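## Task

A free-standing wooden chest with seven shallow drawers sits on the table; its third drawer counting up from the bottom contains three small round tea tins. Pull that drawer open and place one tin fully on the table top, upright or on its side. When finished, the two remaining tins must still be inside that drawer, all seven drawers must be closed, and the chest must be in its original spot. Nothing may be moving at the end, and the result must hold without the robot touching anything: release everything and pull the hand away.

## Robot and tools

ROBOT. One arm on a base carries a five-fingered right hand. Everything is steered through the hand point, which sits 0.05 m in front of the palm, where a pinch would meet. Its axes: +z runs along the straightened fingers (fingertips reach 0.06-0.07 m past the point), +y comes out of the palm, +x crosses the palm from thumb toward little finger. Width from the point: 0.08 m toward the little finger; toward the thumb 0.02 m if the thumb is swung in front of the palm, else up to 0.09 m. A rigid wrist bracket on the little-finger side sticks out 0.03 m beyond the point along +y and 0.11 m across the palm and can catch on things.

SCENE FRAME. Origin on the table top under the arm base, +z up, +x forward, +y to the left when facing +x. Results report the hand point position in metres and orientation as a wxyz quaternion in this frame, plus linear (m/s) and angular (rad/s) velocities. Reported position may be slightly off, more so at long reach.

ROW FORMAT. Every motion row has 14 numbers, each within -1 to 1, in this order: dx, dy, dz, rx, ry, rz, little, ring, middle, index, thumb_bend, thumb_turn, force_limit, speed. The first six are an offset, not a pose: a displacement of the hand point expressed in the hand point's own axes, where 1.0 equals 0.6 m of travel or 180 degrees; rx, ry, rz form a single rotation vector. The six hand numbers are absolute targets: +1 straight/open, -1 fully curled/closed; for thumb_turn +1 means beside the palm and -1 means swung across in front of it. A pinch is roughly index -0.22, thumb_bend -0.75, thumb_turn -0.57. force_limit maps linearly from about 0 N (-1) to 10 N (+1) at the fingertip (15 N for the two thumb motors) and only stops closing motion. speed maps from nearly zero (-1) to full (+1); full travel at +1 takes 0.6 s. Close at -0.9 or slower for a soft grip. The hand_measured, hand_stopped_by and hand_load_n result fields use the same six-motor order.

execute_actions(actions): a list of actions; each action is a list of up to 15 rows, one row per 1/30 s control step; if fewer rows are given, the last one is held to fill 15 steps. Every row's offset is measured from the hand point pose at the start of that action (for a call's first action, the pose in the latest result), never from the previous row. An empty list simply returns the current state and images. Per step the command is clipped to 100 mm and 16 degrees from the measured pose, so big offsets need several actions; position is favoured over orientation when both cannot be met.

move(target, speed, stop_force, blocking): target is one 14-number row; its offset is taken from the pose in the latest result that showed one, in hand point axes. The hand follows a straight line for 0.5-10 s. speed is m/s from 0.002 to 0.5 (default 0.25), turning up to twice that in rad/s. stop_force (9-40 N, optional) ends the path when the wrist sensor feels that much extra resistance along the travel direction; then the hand backs off two steps and holds. Use it only with slow, non-rotating moves, and omit it when moving away from something you are pressing. blocking=false returns after 0.5 s; check with wait(0) and do not send other motion until it has ended; it cannot be combined with stop_force. The move line reports the ending: done, off_target, moving, held, fault or contact, plus limits such as paced or held and distance to target. The path ignores obstacles.

wait(seconds): 0-10 s, holding the last command. stop(): brakes a running move. zoom_image(camera, region): region [x0, y0, x1, y1] in pixels, at most 504x504, of cam_head_left, cam_head_right, cam_high, cam_low or cam_wrist (all 896x504). show_instructions(): shows the reference image pages. finished_scene(scene): ends scene 1 or 2, irreversibly.

RESULTS also carry: a Hand target line; a pose unreachable line when the clearance check altered a command; joint positions and torques (noisy, not zero in free air); wrist force and torque along hand axes (noisy, offsets up to ~4 N, saturating near 50 N; pressing gives force pointing back into the arm); hand fields. A finger blocked before its goal reads moving, then stalled; a lost grip shows as loads near 0.

CAUTIONS. The arm is stiff: commanding even slightly into a firm surface can trip a fault. Contact torque at a joint limit (141 N m for the three big joints, 26.3 N m for the wrists) or any external force of 150 N halts the arm for 10 s. Long holding under load heats motors (warning from 70 °C, braked at 85 °C). Move slowly near the chest, do not drag or tip it, avoid slamming drawers, and never knock anything off the table or drop the tin. Objects may receive small random pushes. Before finishing, open the hand, back away, and confirm everything is at rest.

Each tool is called after ">>>" as a command line: name --argument value for each argument, lists and objects as JSON in quotes; but a table of rows of numbers goes row by row, as --pt "numbers of a row", without its own name.

Reference images:

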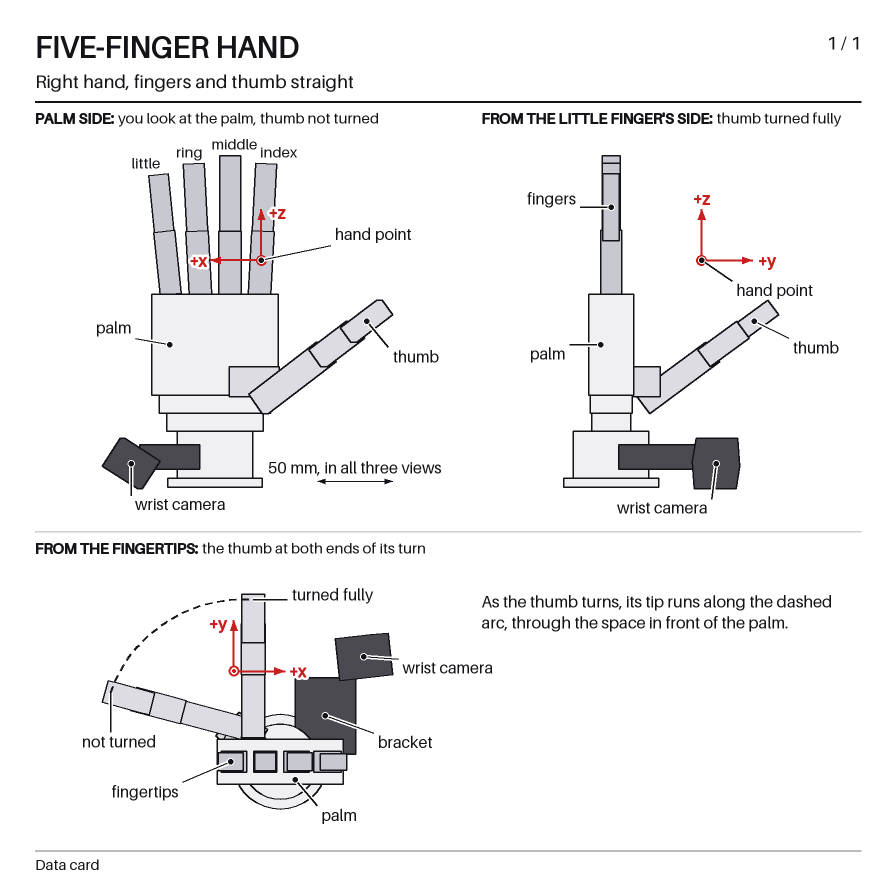

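## Session

>>> execute_actions --actions '[]'

Scene clock: 0.00 s.
end_effector_position=(+0.6136, -0.0782, +0.2807) hand_measured=(+1.000, +1.000, +1.000, +1.000, +1.000, +1.000) hand_load_n=(+0.0, +0.0, +0.0, +0.0, +0.0, +0.0) hand_stopped_by=(target, target, target, target, target, target) hand_force_limit=0.00 hand_speed=-0.80 end_effector_quat_wxyz=(+0.068, +0.755, +0.451, +0.471) end_effector_velocity=(+0.000, -0.000, +0.000) end_effector_angular_velocity=(-0.001, -0.000, -0.000)
Joint positions: [-0.878 -1.9    2.259 -0.242  0.539  0.39 ]
Joint velocities: [ 0.    -0.    -0.001  0.     0.001 -0.   ]
Joint torques (N m, as the arm reports them, + toward a larger angle): no reading
Wrist force (N, on the end effector, along its own x y z axes, offset not removed): no reading
Wrist torque (N m, same axes, about the end effector's origin, offset not removed): no reading
Hand target: +0.614, -0.078, +0.281; +0.068, +0.755, +0.451, +0.471

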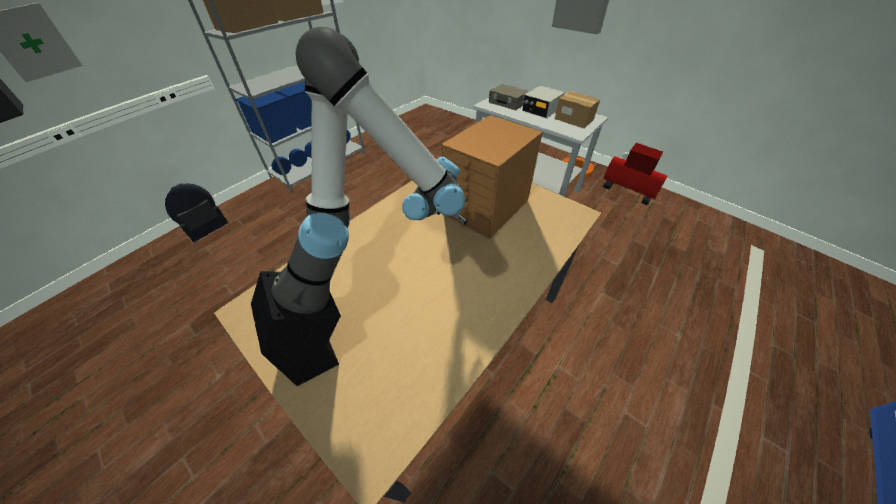

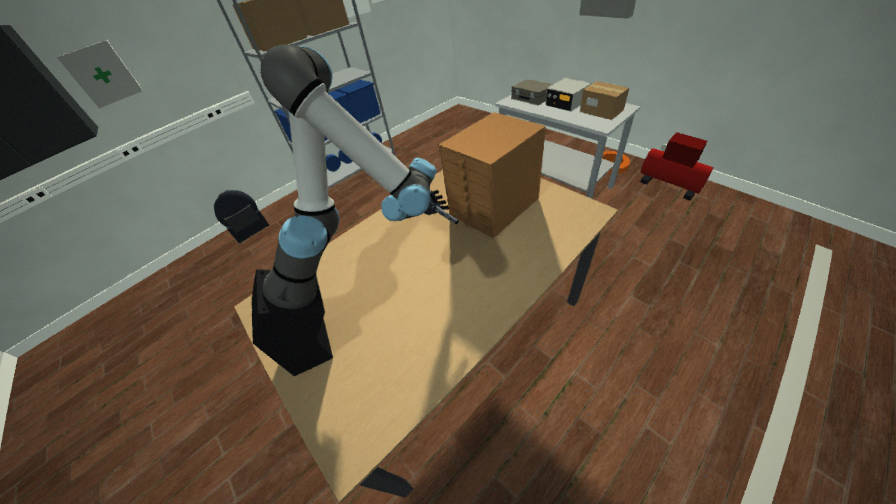

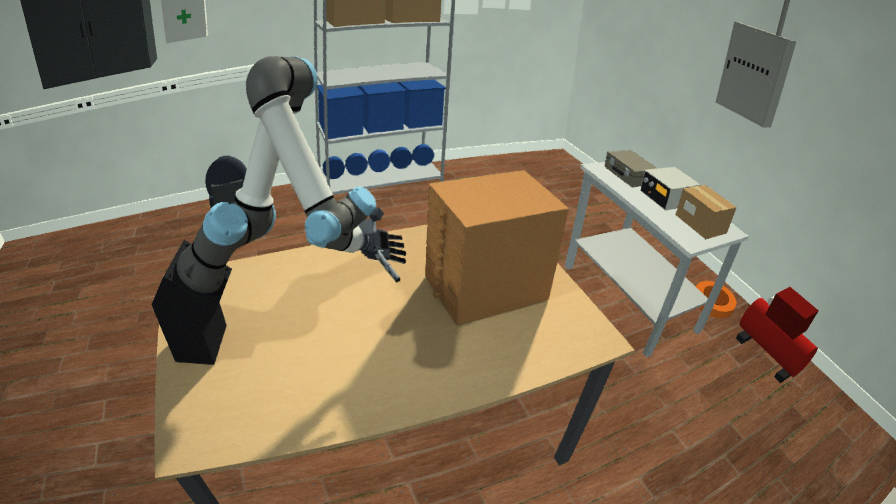

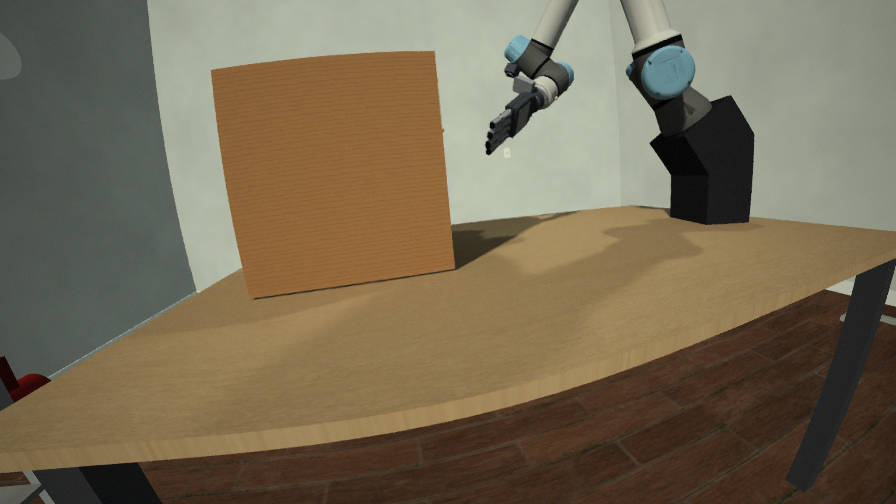

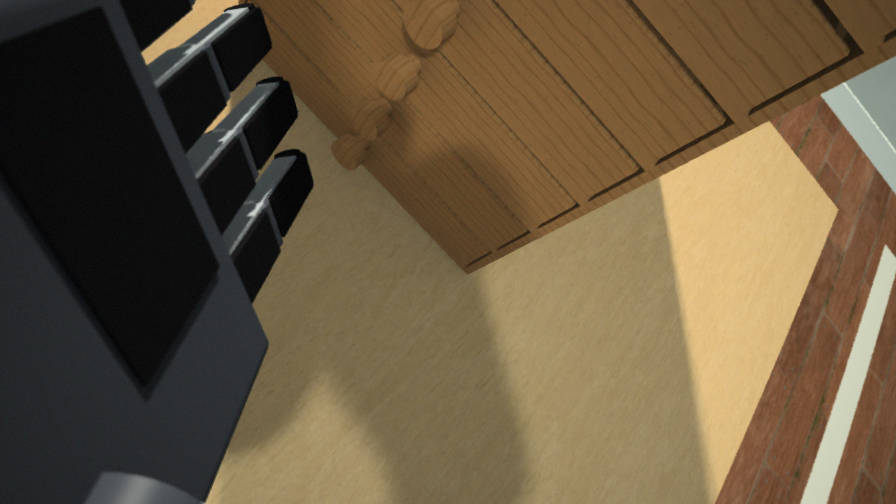

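>>> zoom_image --camera "cam_high" --region '[340, 150, 620, 340]'

>>> zoom_image --camera "cam_head_right" --region '[380, 90, 600, 260]'

Region (340, 150, 620, 340) of cam_high's 896x504 image, scaled by 1.800, with more detail than that image has; it fills the top 342 rows of this view, and the rest is white.

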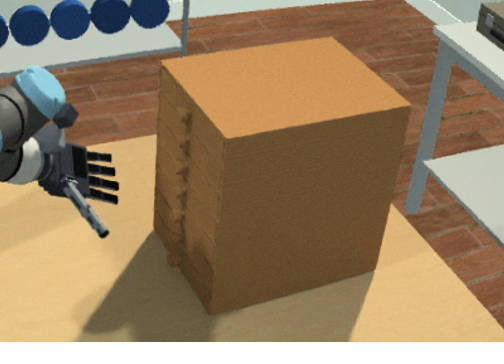

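Region (380, 90, 600, 260) of cam_head_right's 896x504 image, scaled by 2.291, with more detail than that image has; it fills the top 389 rows of this view, and the rest is white.

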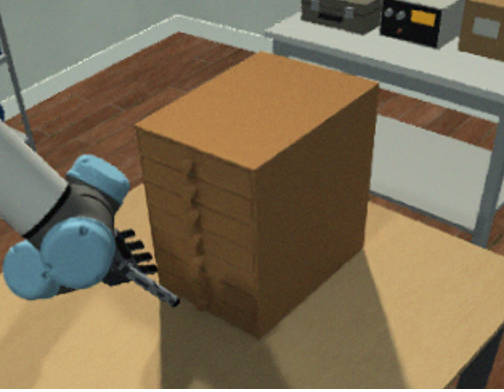

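>>> move --target '[-0.055,-0.161,0.239,0.2876,0.2738,0.0799,1,1,1,0.3,-0.2,-0.57,0,0.5]'

Scene clock: 16.97 s.
end_effector_position=(+0.6596, -0.0002, +0.1293) hand_measured=(+1.000, +1.000, +1.000, +0.300, -0.200, -0.570) hand_load_n=(+0.0, +0.0, +0.0, +0.0, +0.0, +0.0) hand_stopped_by=(target, target, target, target, target, target) hand_force_limit=0.00 hand_speed=0.50 end_effector_quat_wxyz=(+0.499, -0.501, -0.500, -0.501) end_effector_velocity=(-0.000, +0.000, -0.000) end_effector_angular_velocity=(+0.012, -0.004, +0.008)
Joint positions: [-0.734 -0.71   1.421  2.097  0.591 -1.907]
Joint velocities: [ 0.002  0.008 -0.008  0.015  0.01  -0.016]
Joint torques (N m, as the arm reports them, + toward a larger angle): [ 13.26 -41.24  -9.78   1.18   3.55  -1.76]
Wrist force (N, on the end effector, along its own x y z axes, offset not removed): [-3.4 1.0 1.0]
Wrist torque (N m, same axes, about the end effector's origin, offset not removed): [0.18 0.58 -0.04]
Hand target: +0.660, -0.000, +0.129; +0.500, -0.500, -0.500, -0.501
Off the commanded pose: 0.001 m, 0 deg.
move: done; limits=paced
camera_calibration (this result's frames):
cam_wrist: T_world_to_cam=[[0.989271, 0.0221002, -0.144409, -0.627667], [-0.106243, -0.569649, -0.814992, 0.174323], [-0.100274, 0.821591, -0.56119, 0.269894], [0, 0, 0, 1]] pos_world=[0.666517, -0.108568, 0.202892]

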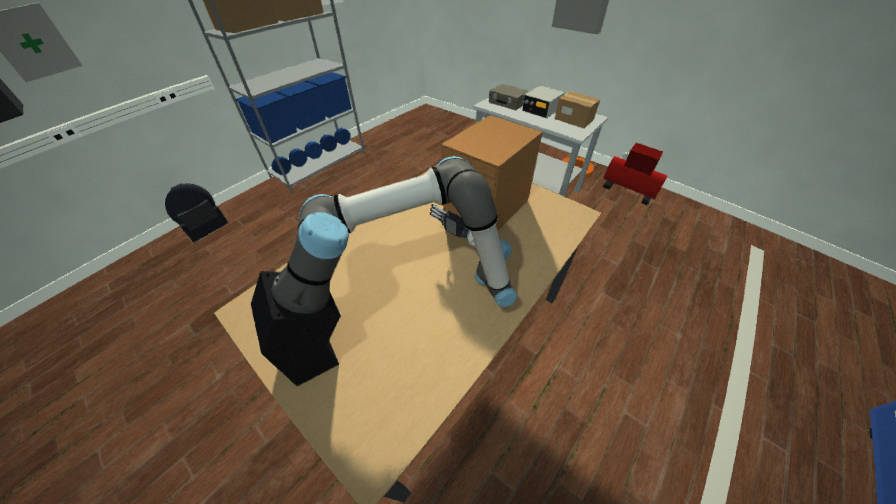

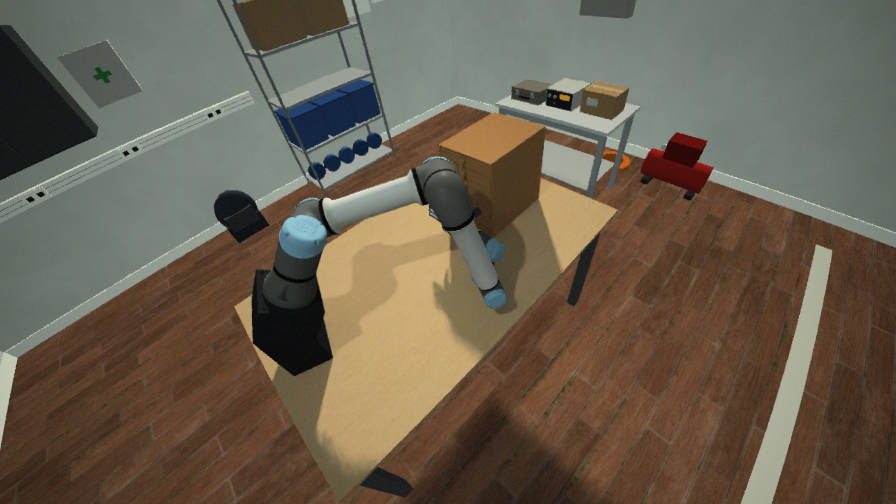

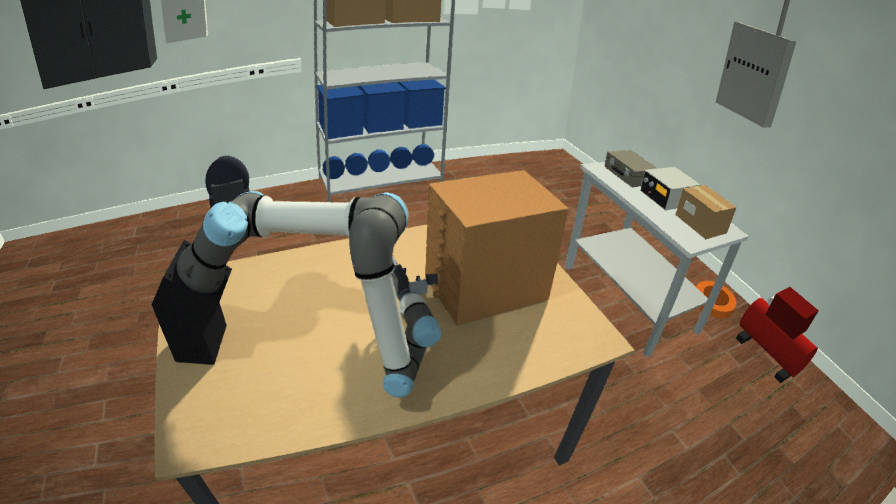

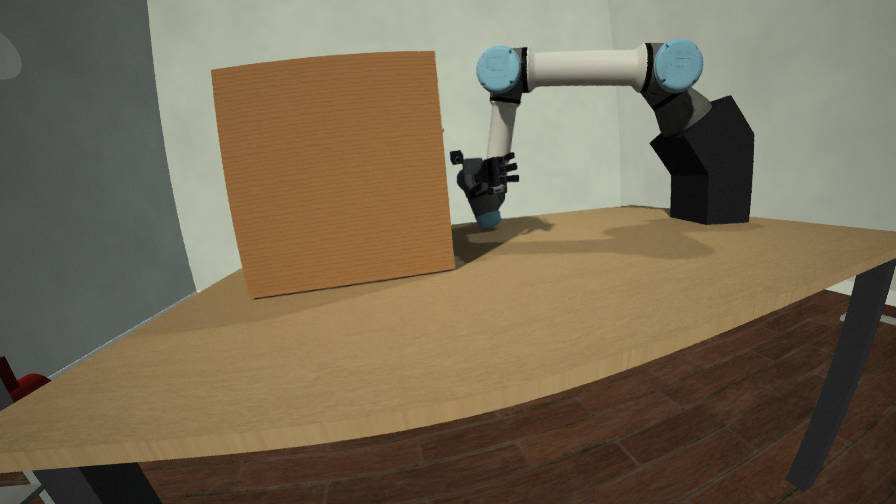

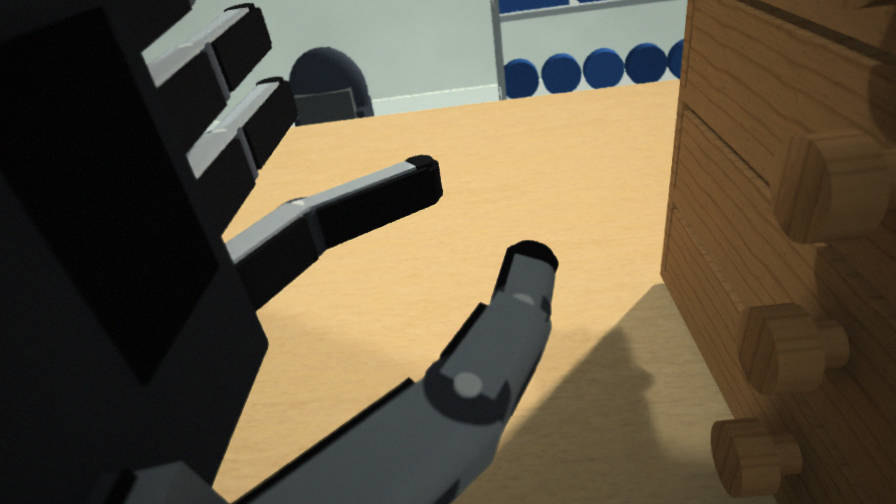

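>>> move --target '[0.009,0.06,0.005,-0.1667,0,0,1,1,1,0.2,0.1,-0.57,0,0.5]' --speed 0.1

>>> zoom_image --camera "cam_low" --region '[400, 100, 560, 240]'

Scene clock: 25.40 s.
end_effector_position=(+0.6953, +0.0026, +0.1344) hand_measured=(+1.000, +1.000, +1.000, +0.200, +0.100, -0.570) hand_load_n=(+0.0, +0.0, +0.0, +0.0, +0.0, +0.0) hand_stopped_by=(target, target, target, target, target, target) hand_force_limit=0.00 hand_speed=0.50 end_effector_quat_wxyz=(-0.354, +0.613, +0.356, +0.610) end_effector_velocity=(+0.001, +0.001, +0.001) end_effector_angular_velocity=(+0.008, -0.008, -0.027)
Joint positions: [-0.712 -0.932  2.031  2.819  0.171 -2.969]
Joint velocities: [ 0.005 -0.039  0.05   0.176  0.002 -0.188]
Joint torques (N m, as the arm reports them, + toward a larger angle): [ 12.72 -47.14   8.65  -1.03   4.58  -1.87]
Wrist force (N, on the end effector, along its own x y z axes, offset not removed): [-1.6 1.3 1.1]
Wrist torque (N m, same axes, about the end effector's origin, offset not removed): [0.29 0.31 0.03]
Hand target: +0.695, +0.003, +0.134; -0.353, +0.613, +0.354, +0.612
Off the commanded pose: 0.000 m, 0 deg.
move: done
camera_calibration (this result's frames):
cam_wrist: T_world_to_cam=[[0.870848, -0.469751, -0.144767, -0.578611], [-0.375153, -0.444854, -0.813243, 0.370285], [0.317622, 0.762521, -0.563629, -0.0160806], [0, 0, 0, 1]] pos_world=[0.647904, -0.0948187, 0.208305]

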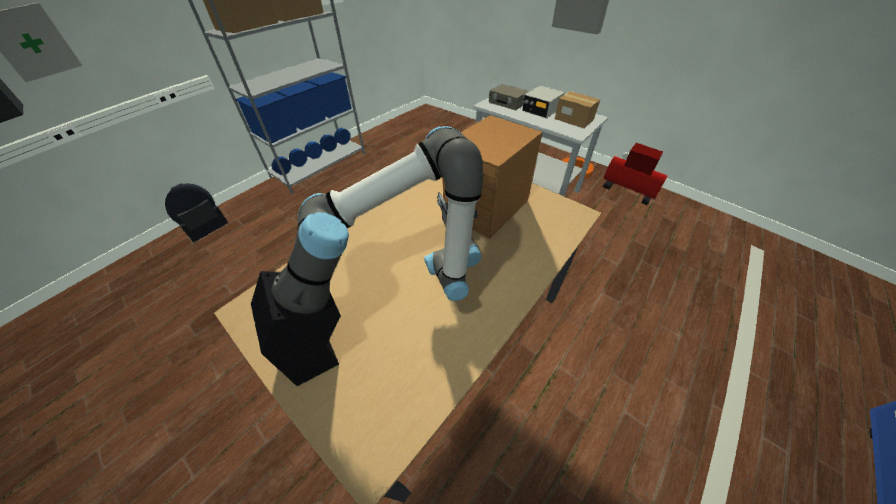

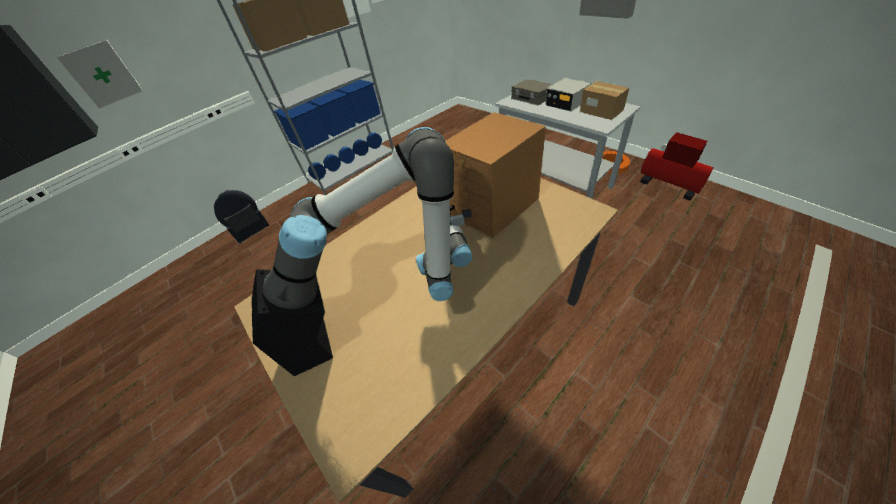

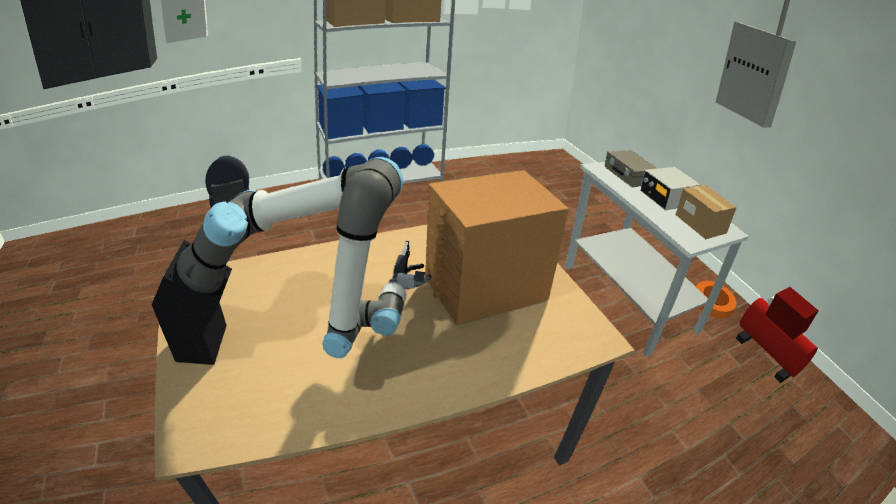

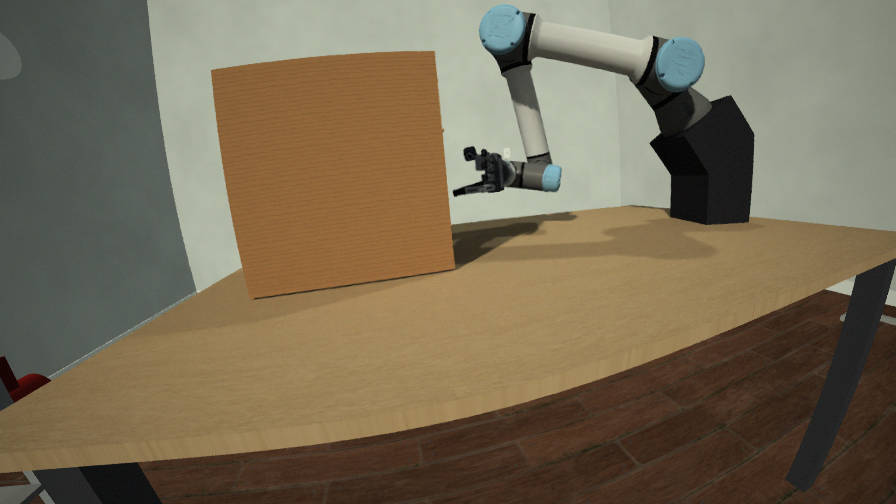

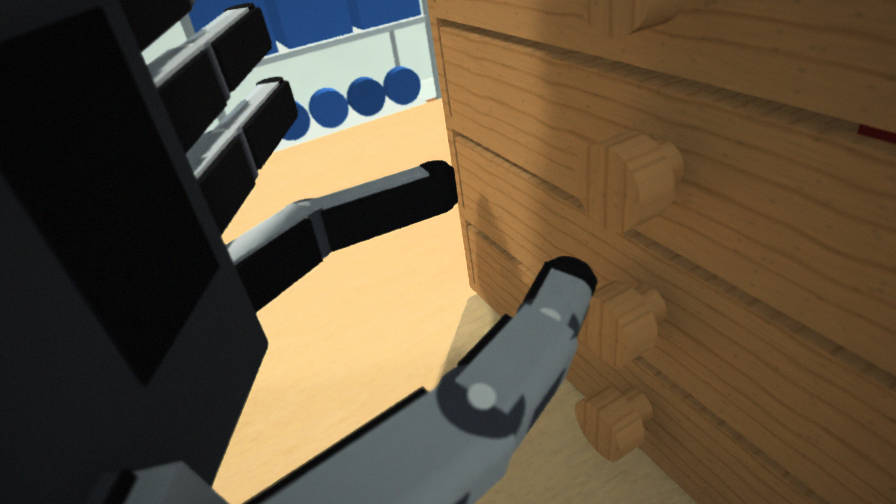

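Region (400, 100, 560, 240) of cam_low's 896x504 image, scaled by 3.150, with more detail than that image has; it fills the top 441 rows of this view, and the rest is white.

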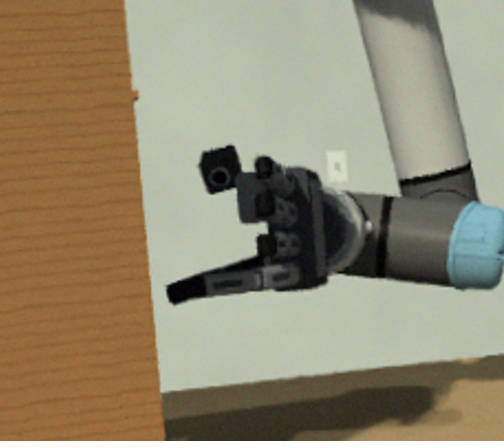

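>>> move --target '[0,0.04,-0.003,0,0,0,1,1,1,0.2,0.1,-0.57,0,0.5]' --speed 0.03

Scene clock: 30.50 s.
end_effector_position=(+0.7150, -0.0107, +0.1344) hand_measured=(+1.000, +1.000, +1.000, +0.200, +0.100, -0.570) hand_load_n=(+0.0, +0.0, +0.0, +0.0, +0.0, +0.0) hand_stopped_by=(target, target, target, target, target, target) hand_force_limit=0.00 hand_speed=0.50 end_effector_quat_wxyz=(-0.354, +0.613, +0.356, +0.610) end_effector_velocity=(+0.002, -0.001, -0.000) end_effector_angular_velocity=(-0.001, -0.000, +0.001)
Joint positions: [-0.714 -0.937  1.974  2.874  0.173 -2.962]
Joint velocities: [ 0.     0.001 -0.009  0.001 -0.     0.006]
Joint torques (N m, as the arm reports them, + toward a larger angle): [ -7.88 -33.91  -5.23  -1.     4.56   1.36]
Wrist force (N, on the end effector, along its own x y z axes, offset not removed): [-1.8 1.5 2.0]
Wrist torque (N m, same axes, about the end effector's origin, offset not removed): [0.20 0.26 0.02]
Hand target: +0.715, -0.011, +0.134; -0.354, +0.613, +0.356, +0.610
Off the commanded pose: 0.000 m, 0 deg.
move: done
camera_calibration (this result's frames):
cam_wrist: T_world_to_cam=[[0.870787, -0.469884, -0.144704, -0.601968], [-0.375168, -0.444811, -0.81326, 0.371791], [0.317772, 0.762465, -0.563621, -0.0123023], [0, 0, 0, 1]] pos_world=[0.667579, -0.108098, 0.208321]

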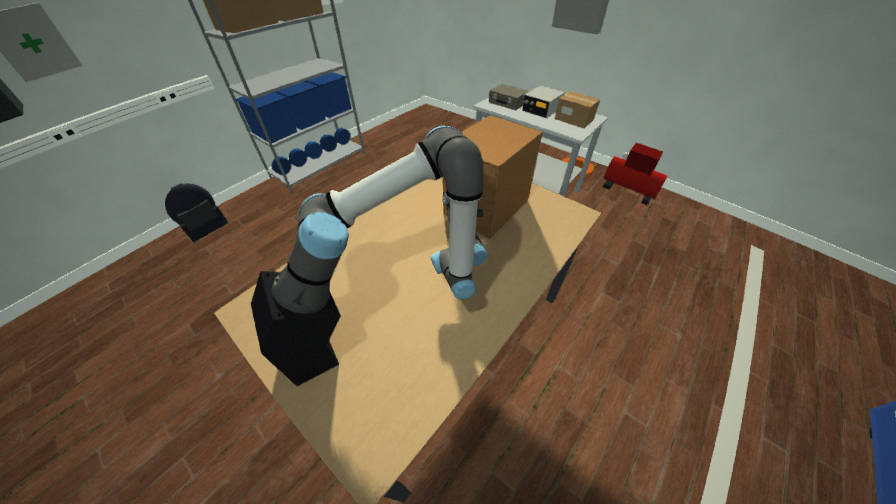

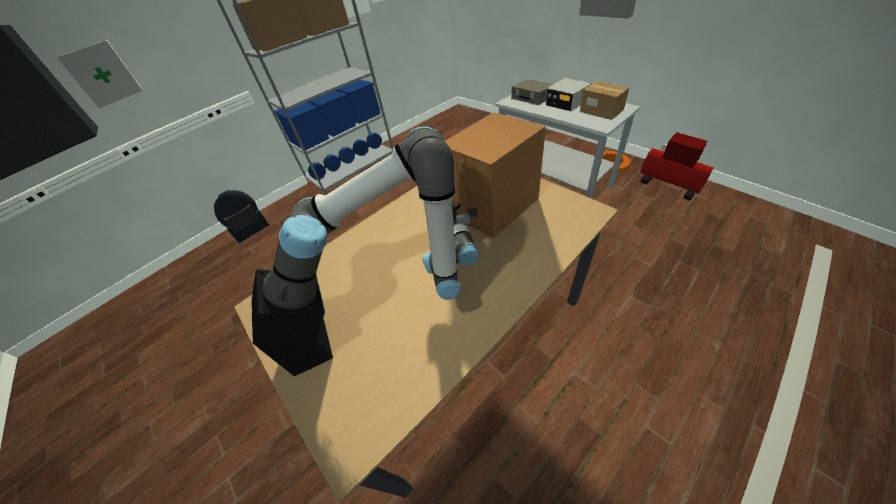

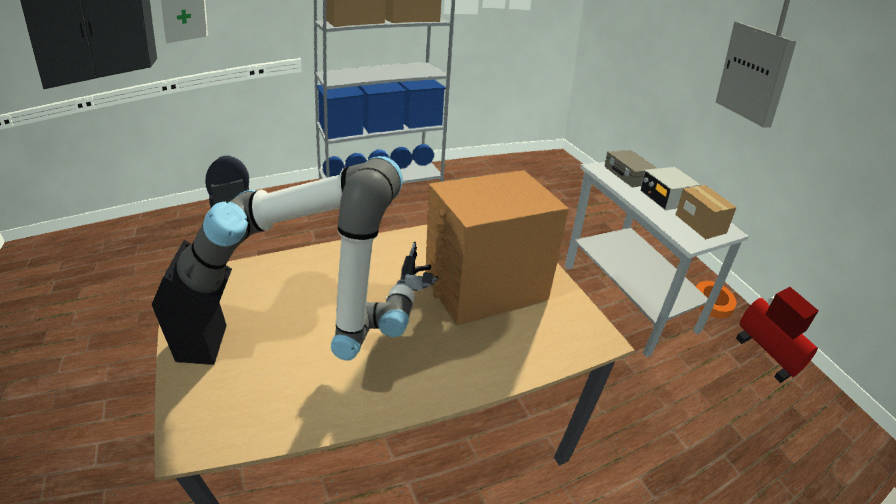

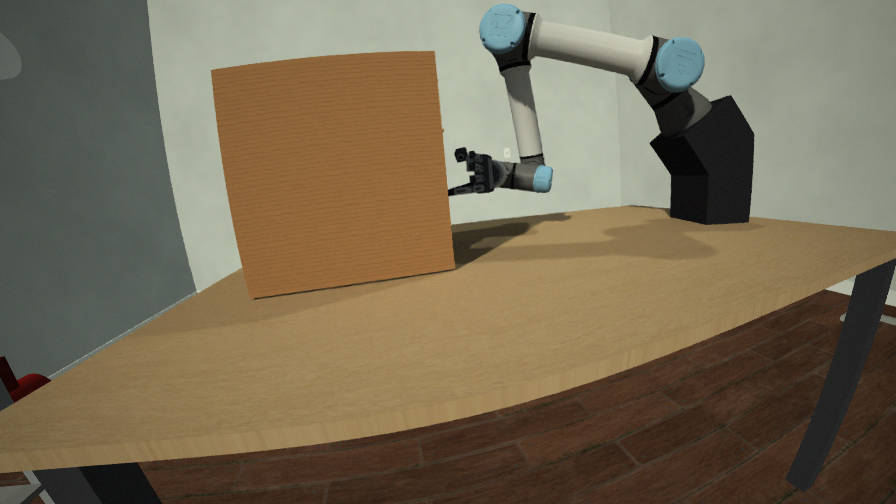

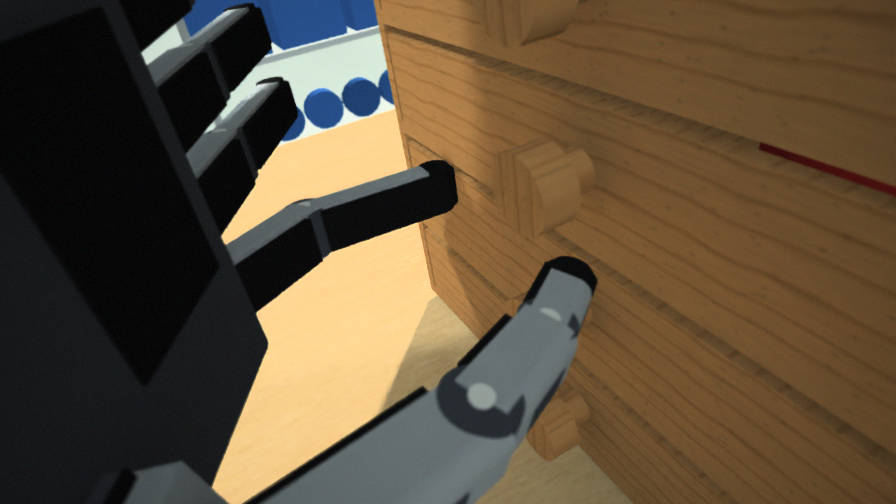

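>>> execute_actions --actions '[[[0,0,0,0,0,0,1,1,1,0.2,0.1,-0.79,0,0.5]]]'

>>> move --target '[0,0.0188,0.0108,0,0,0,1,1,1,0.2,0.1,-0.79,0,0.5]' --speed 0.015

Scene clock: 34.90 s.
end_effector_position=(+0.7150, -0.0107, +0.1343) hand_measured=(+1.000, +1.000, +1.000, +0.200, +0.100, -0.790) hand_load_n=(+0.0, +0.0, +0.0, +0.0, +0.0, +0.0) hand_stopped_by=(target, target, target, target, target, target) hand_force_limit=0.00 hand_speed=0.50 end_effector_quat_wxyz=(-0.354, +0.613, +0.356, +0.610) end_effector_velocity=(+0.000, +0.000, +0.001) end_effector_angular_velocity=(-0.000, -0.002, +0.000)
Joint positions: [-0.714 -0.937  1.974  2.874  0.173 -2.962]
Joint velocities: [ 0.    -0.001  0.    -0.001  0.001 -0.001]
Joint torques (N m, as the arm reports them, + toward a larger angle): [ -4.76 -47.6    8.35  -3.46   3.75  -1.87]
Wrist force (N, on the end effector, along its own x y z axes, offset not removed): [-1.2 2.1 2.6]
Wrist torque (N m, same axes, about the end effector's origin, offset not removed): [0.26 0.16 0.05]
Hand target: +0.715, -0.011, +0.134; -0.354, +0.613, +0.356, +0.610
Off the commanded pose: 0.000 m, 0 deg.
camera_calibration (this result's frames):
cam_wrist: T_world_to_cam=[[0.870758, -0.469897, -0.144838, -0.60192], [-0.375272, -0.444737, -0.813253, 0.37179], [0.31773, 0.7625, -0.563597, -0.012299], [0, 0, 0, 1]] pos_world=[0.667557, -0.108114, 0.208247]

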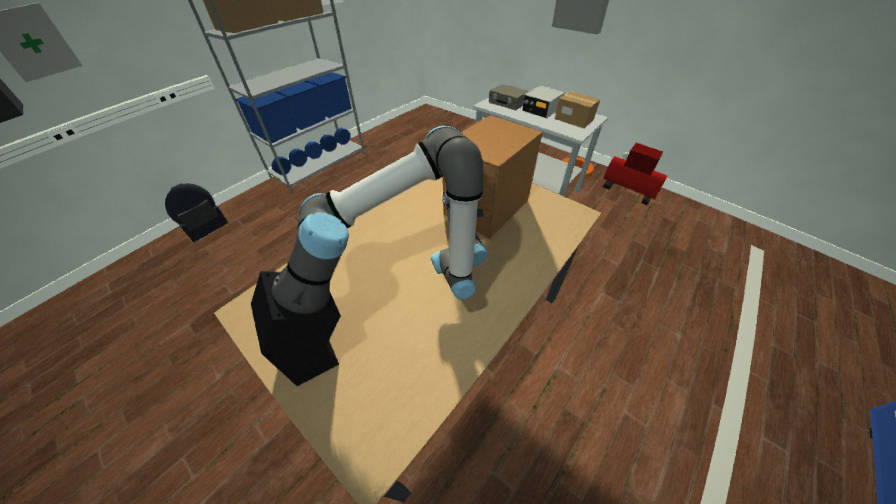

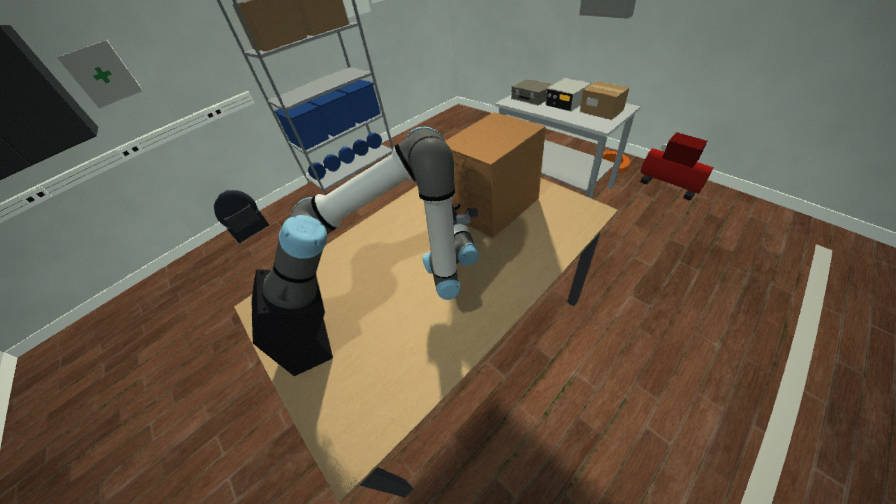

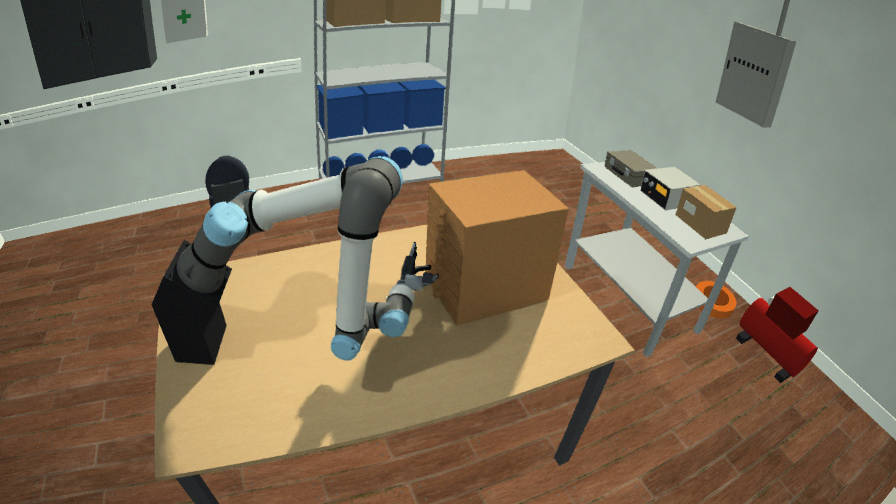

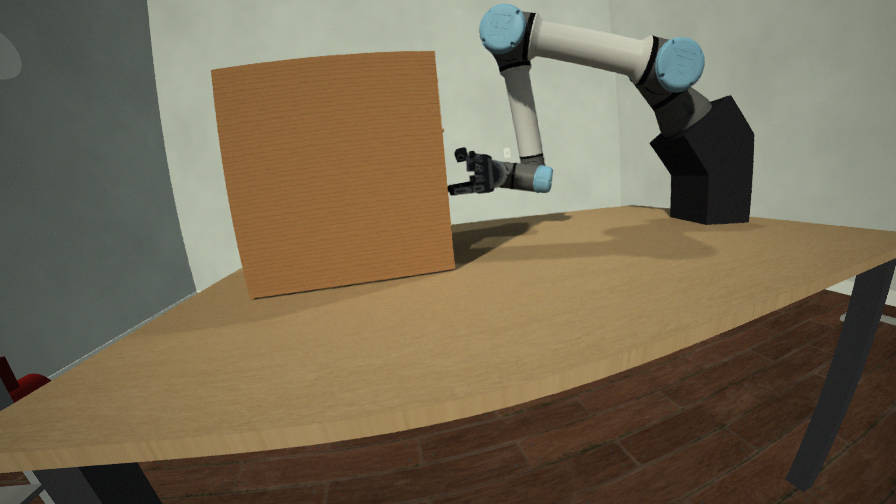

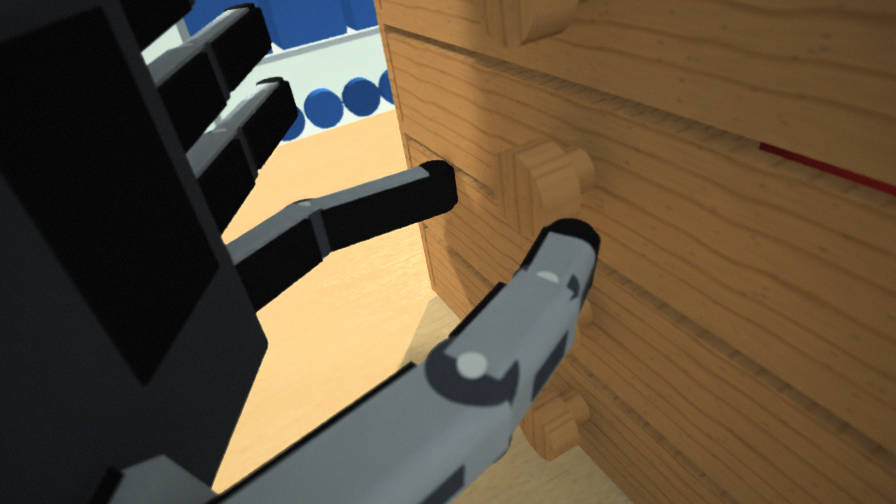

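Scene clock: 36.07 s.
end_effector_position=(+0.7277, -0.0107, +0.1343) hand_measured=(+1.000, +1.000, +1.000, +0.200, +0.100, -0.790) hand_load_n=(+0.0, +0.0, +0.0, +0.0, +0.0, +0.0) hand_stopped_by=(target, target, target, target, target, target) hand_force_limit=0.00 hand_speed=0.50 end_effector_quat_wxyz=(-0.354, +0.613, +0.356, +0.610) end_effector_velocity=(+0.003, +0.000, +0.000) end_effector_angular_velocity=(+0.000, -0.002, -0.002)
Joint positions: [-0.702 -0.951  1.954  2.957  0.164 -3.011]
Joint velocities: [ 0.003 -0.006 -0.     0.031 -0.001 -0.026]
Joint torques (N m, as the arm reports them, + toward a larger angle): [ 13.41 -48.32  -7.25  -1.32  -1.35  -1.56]
Wrist force (N, on the end effector, along its own x y z axes, offset not removed): [-1.9 1.6 0.3]
Wrist torque (N m, same axes, about the end effector's origin, offset not removed): [0.28 0.32 -0.03]
Hand target: +0.728, -0.011, +0.134; -0.354, +0.613, +0.356, +0.610
Off the commanded pose: 0.000 m, 0 deg.
move: done
camera_calibration (this result's frames):
cam_wrist: T_world_to_cam=[[0.87102, -0.4694, -0.144874, -0.613153], [-0.37507, -0.444996, -0.813204, 0.376397], [0.317249, 0.762655, -0.563658, -0.0160092], [0, 0, 0, 1]] pos_world=[0.680322, -0.108109, 0.208234]

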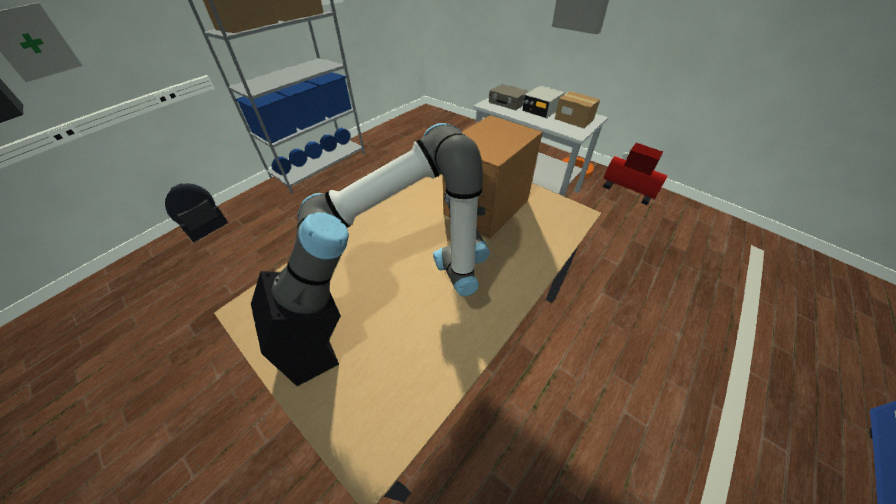

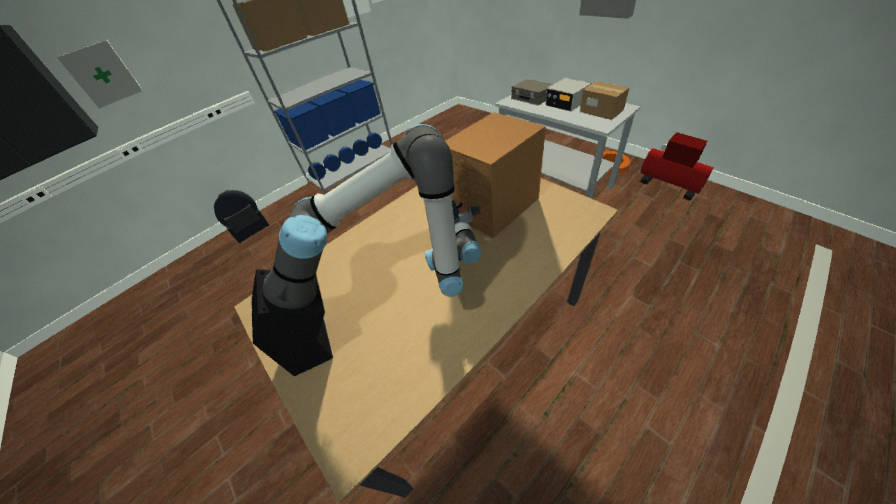

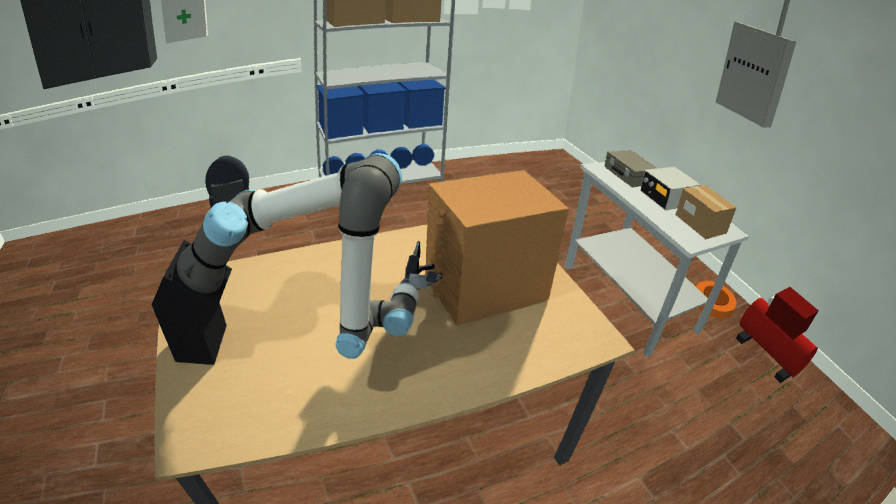

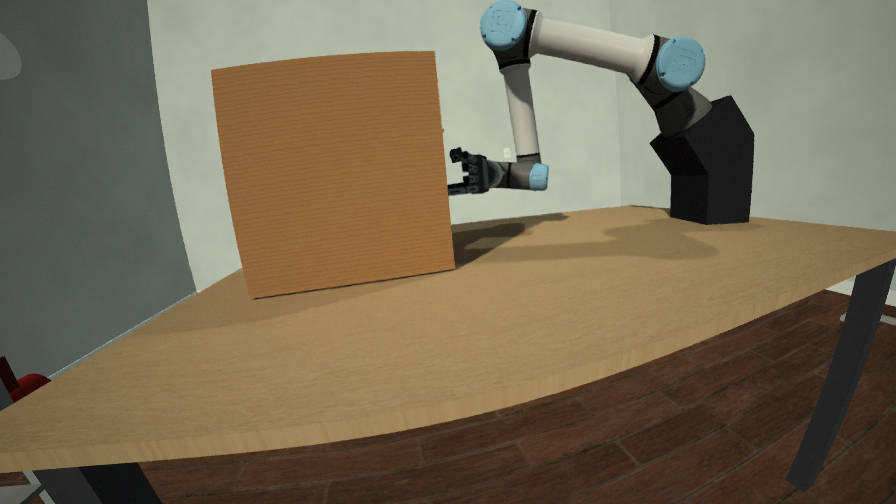

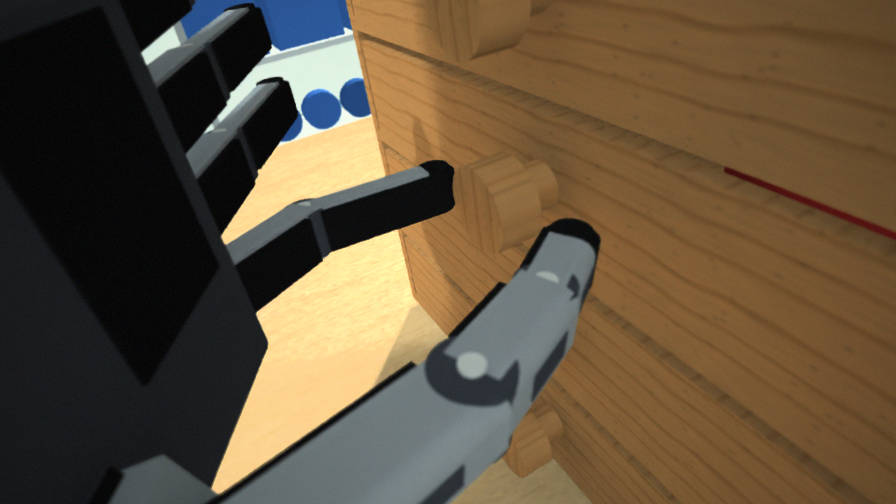

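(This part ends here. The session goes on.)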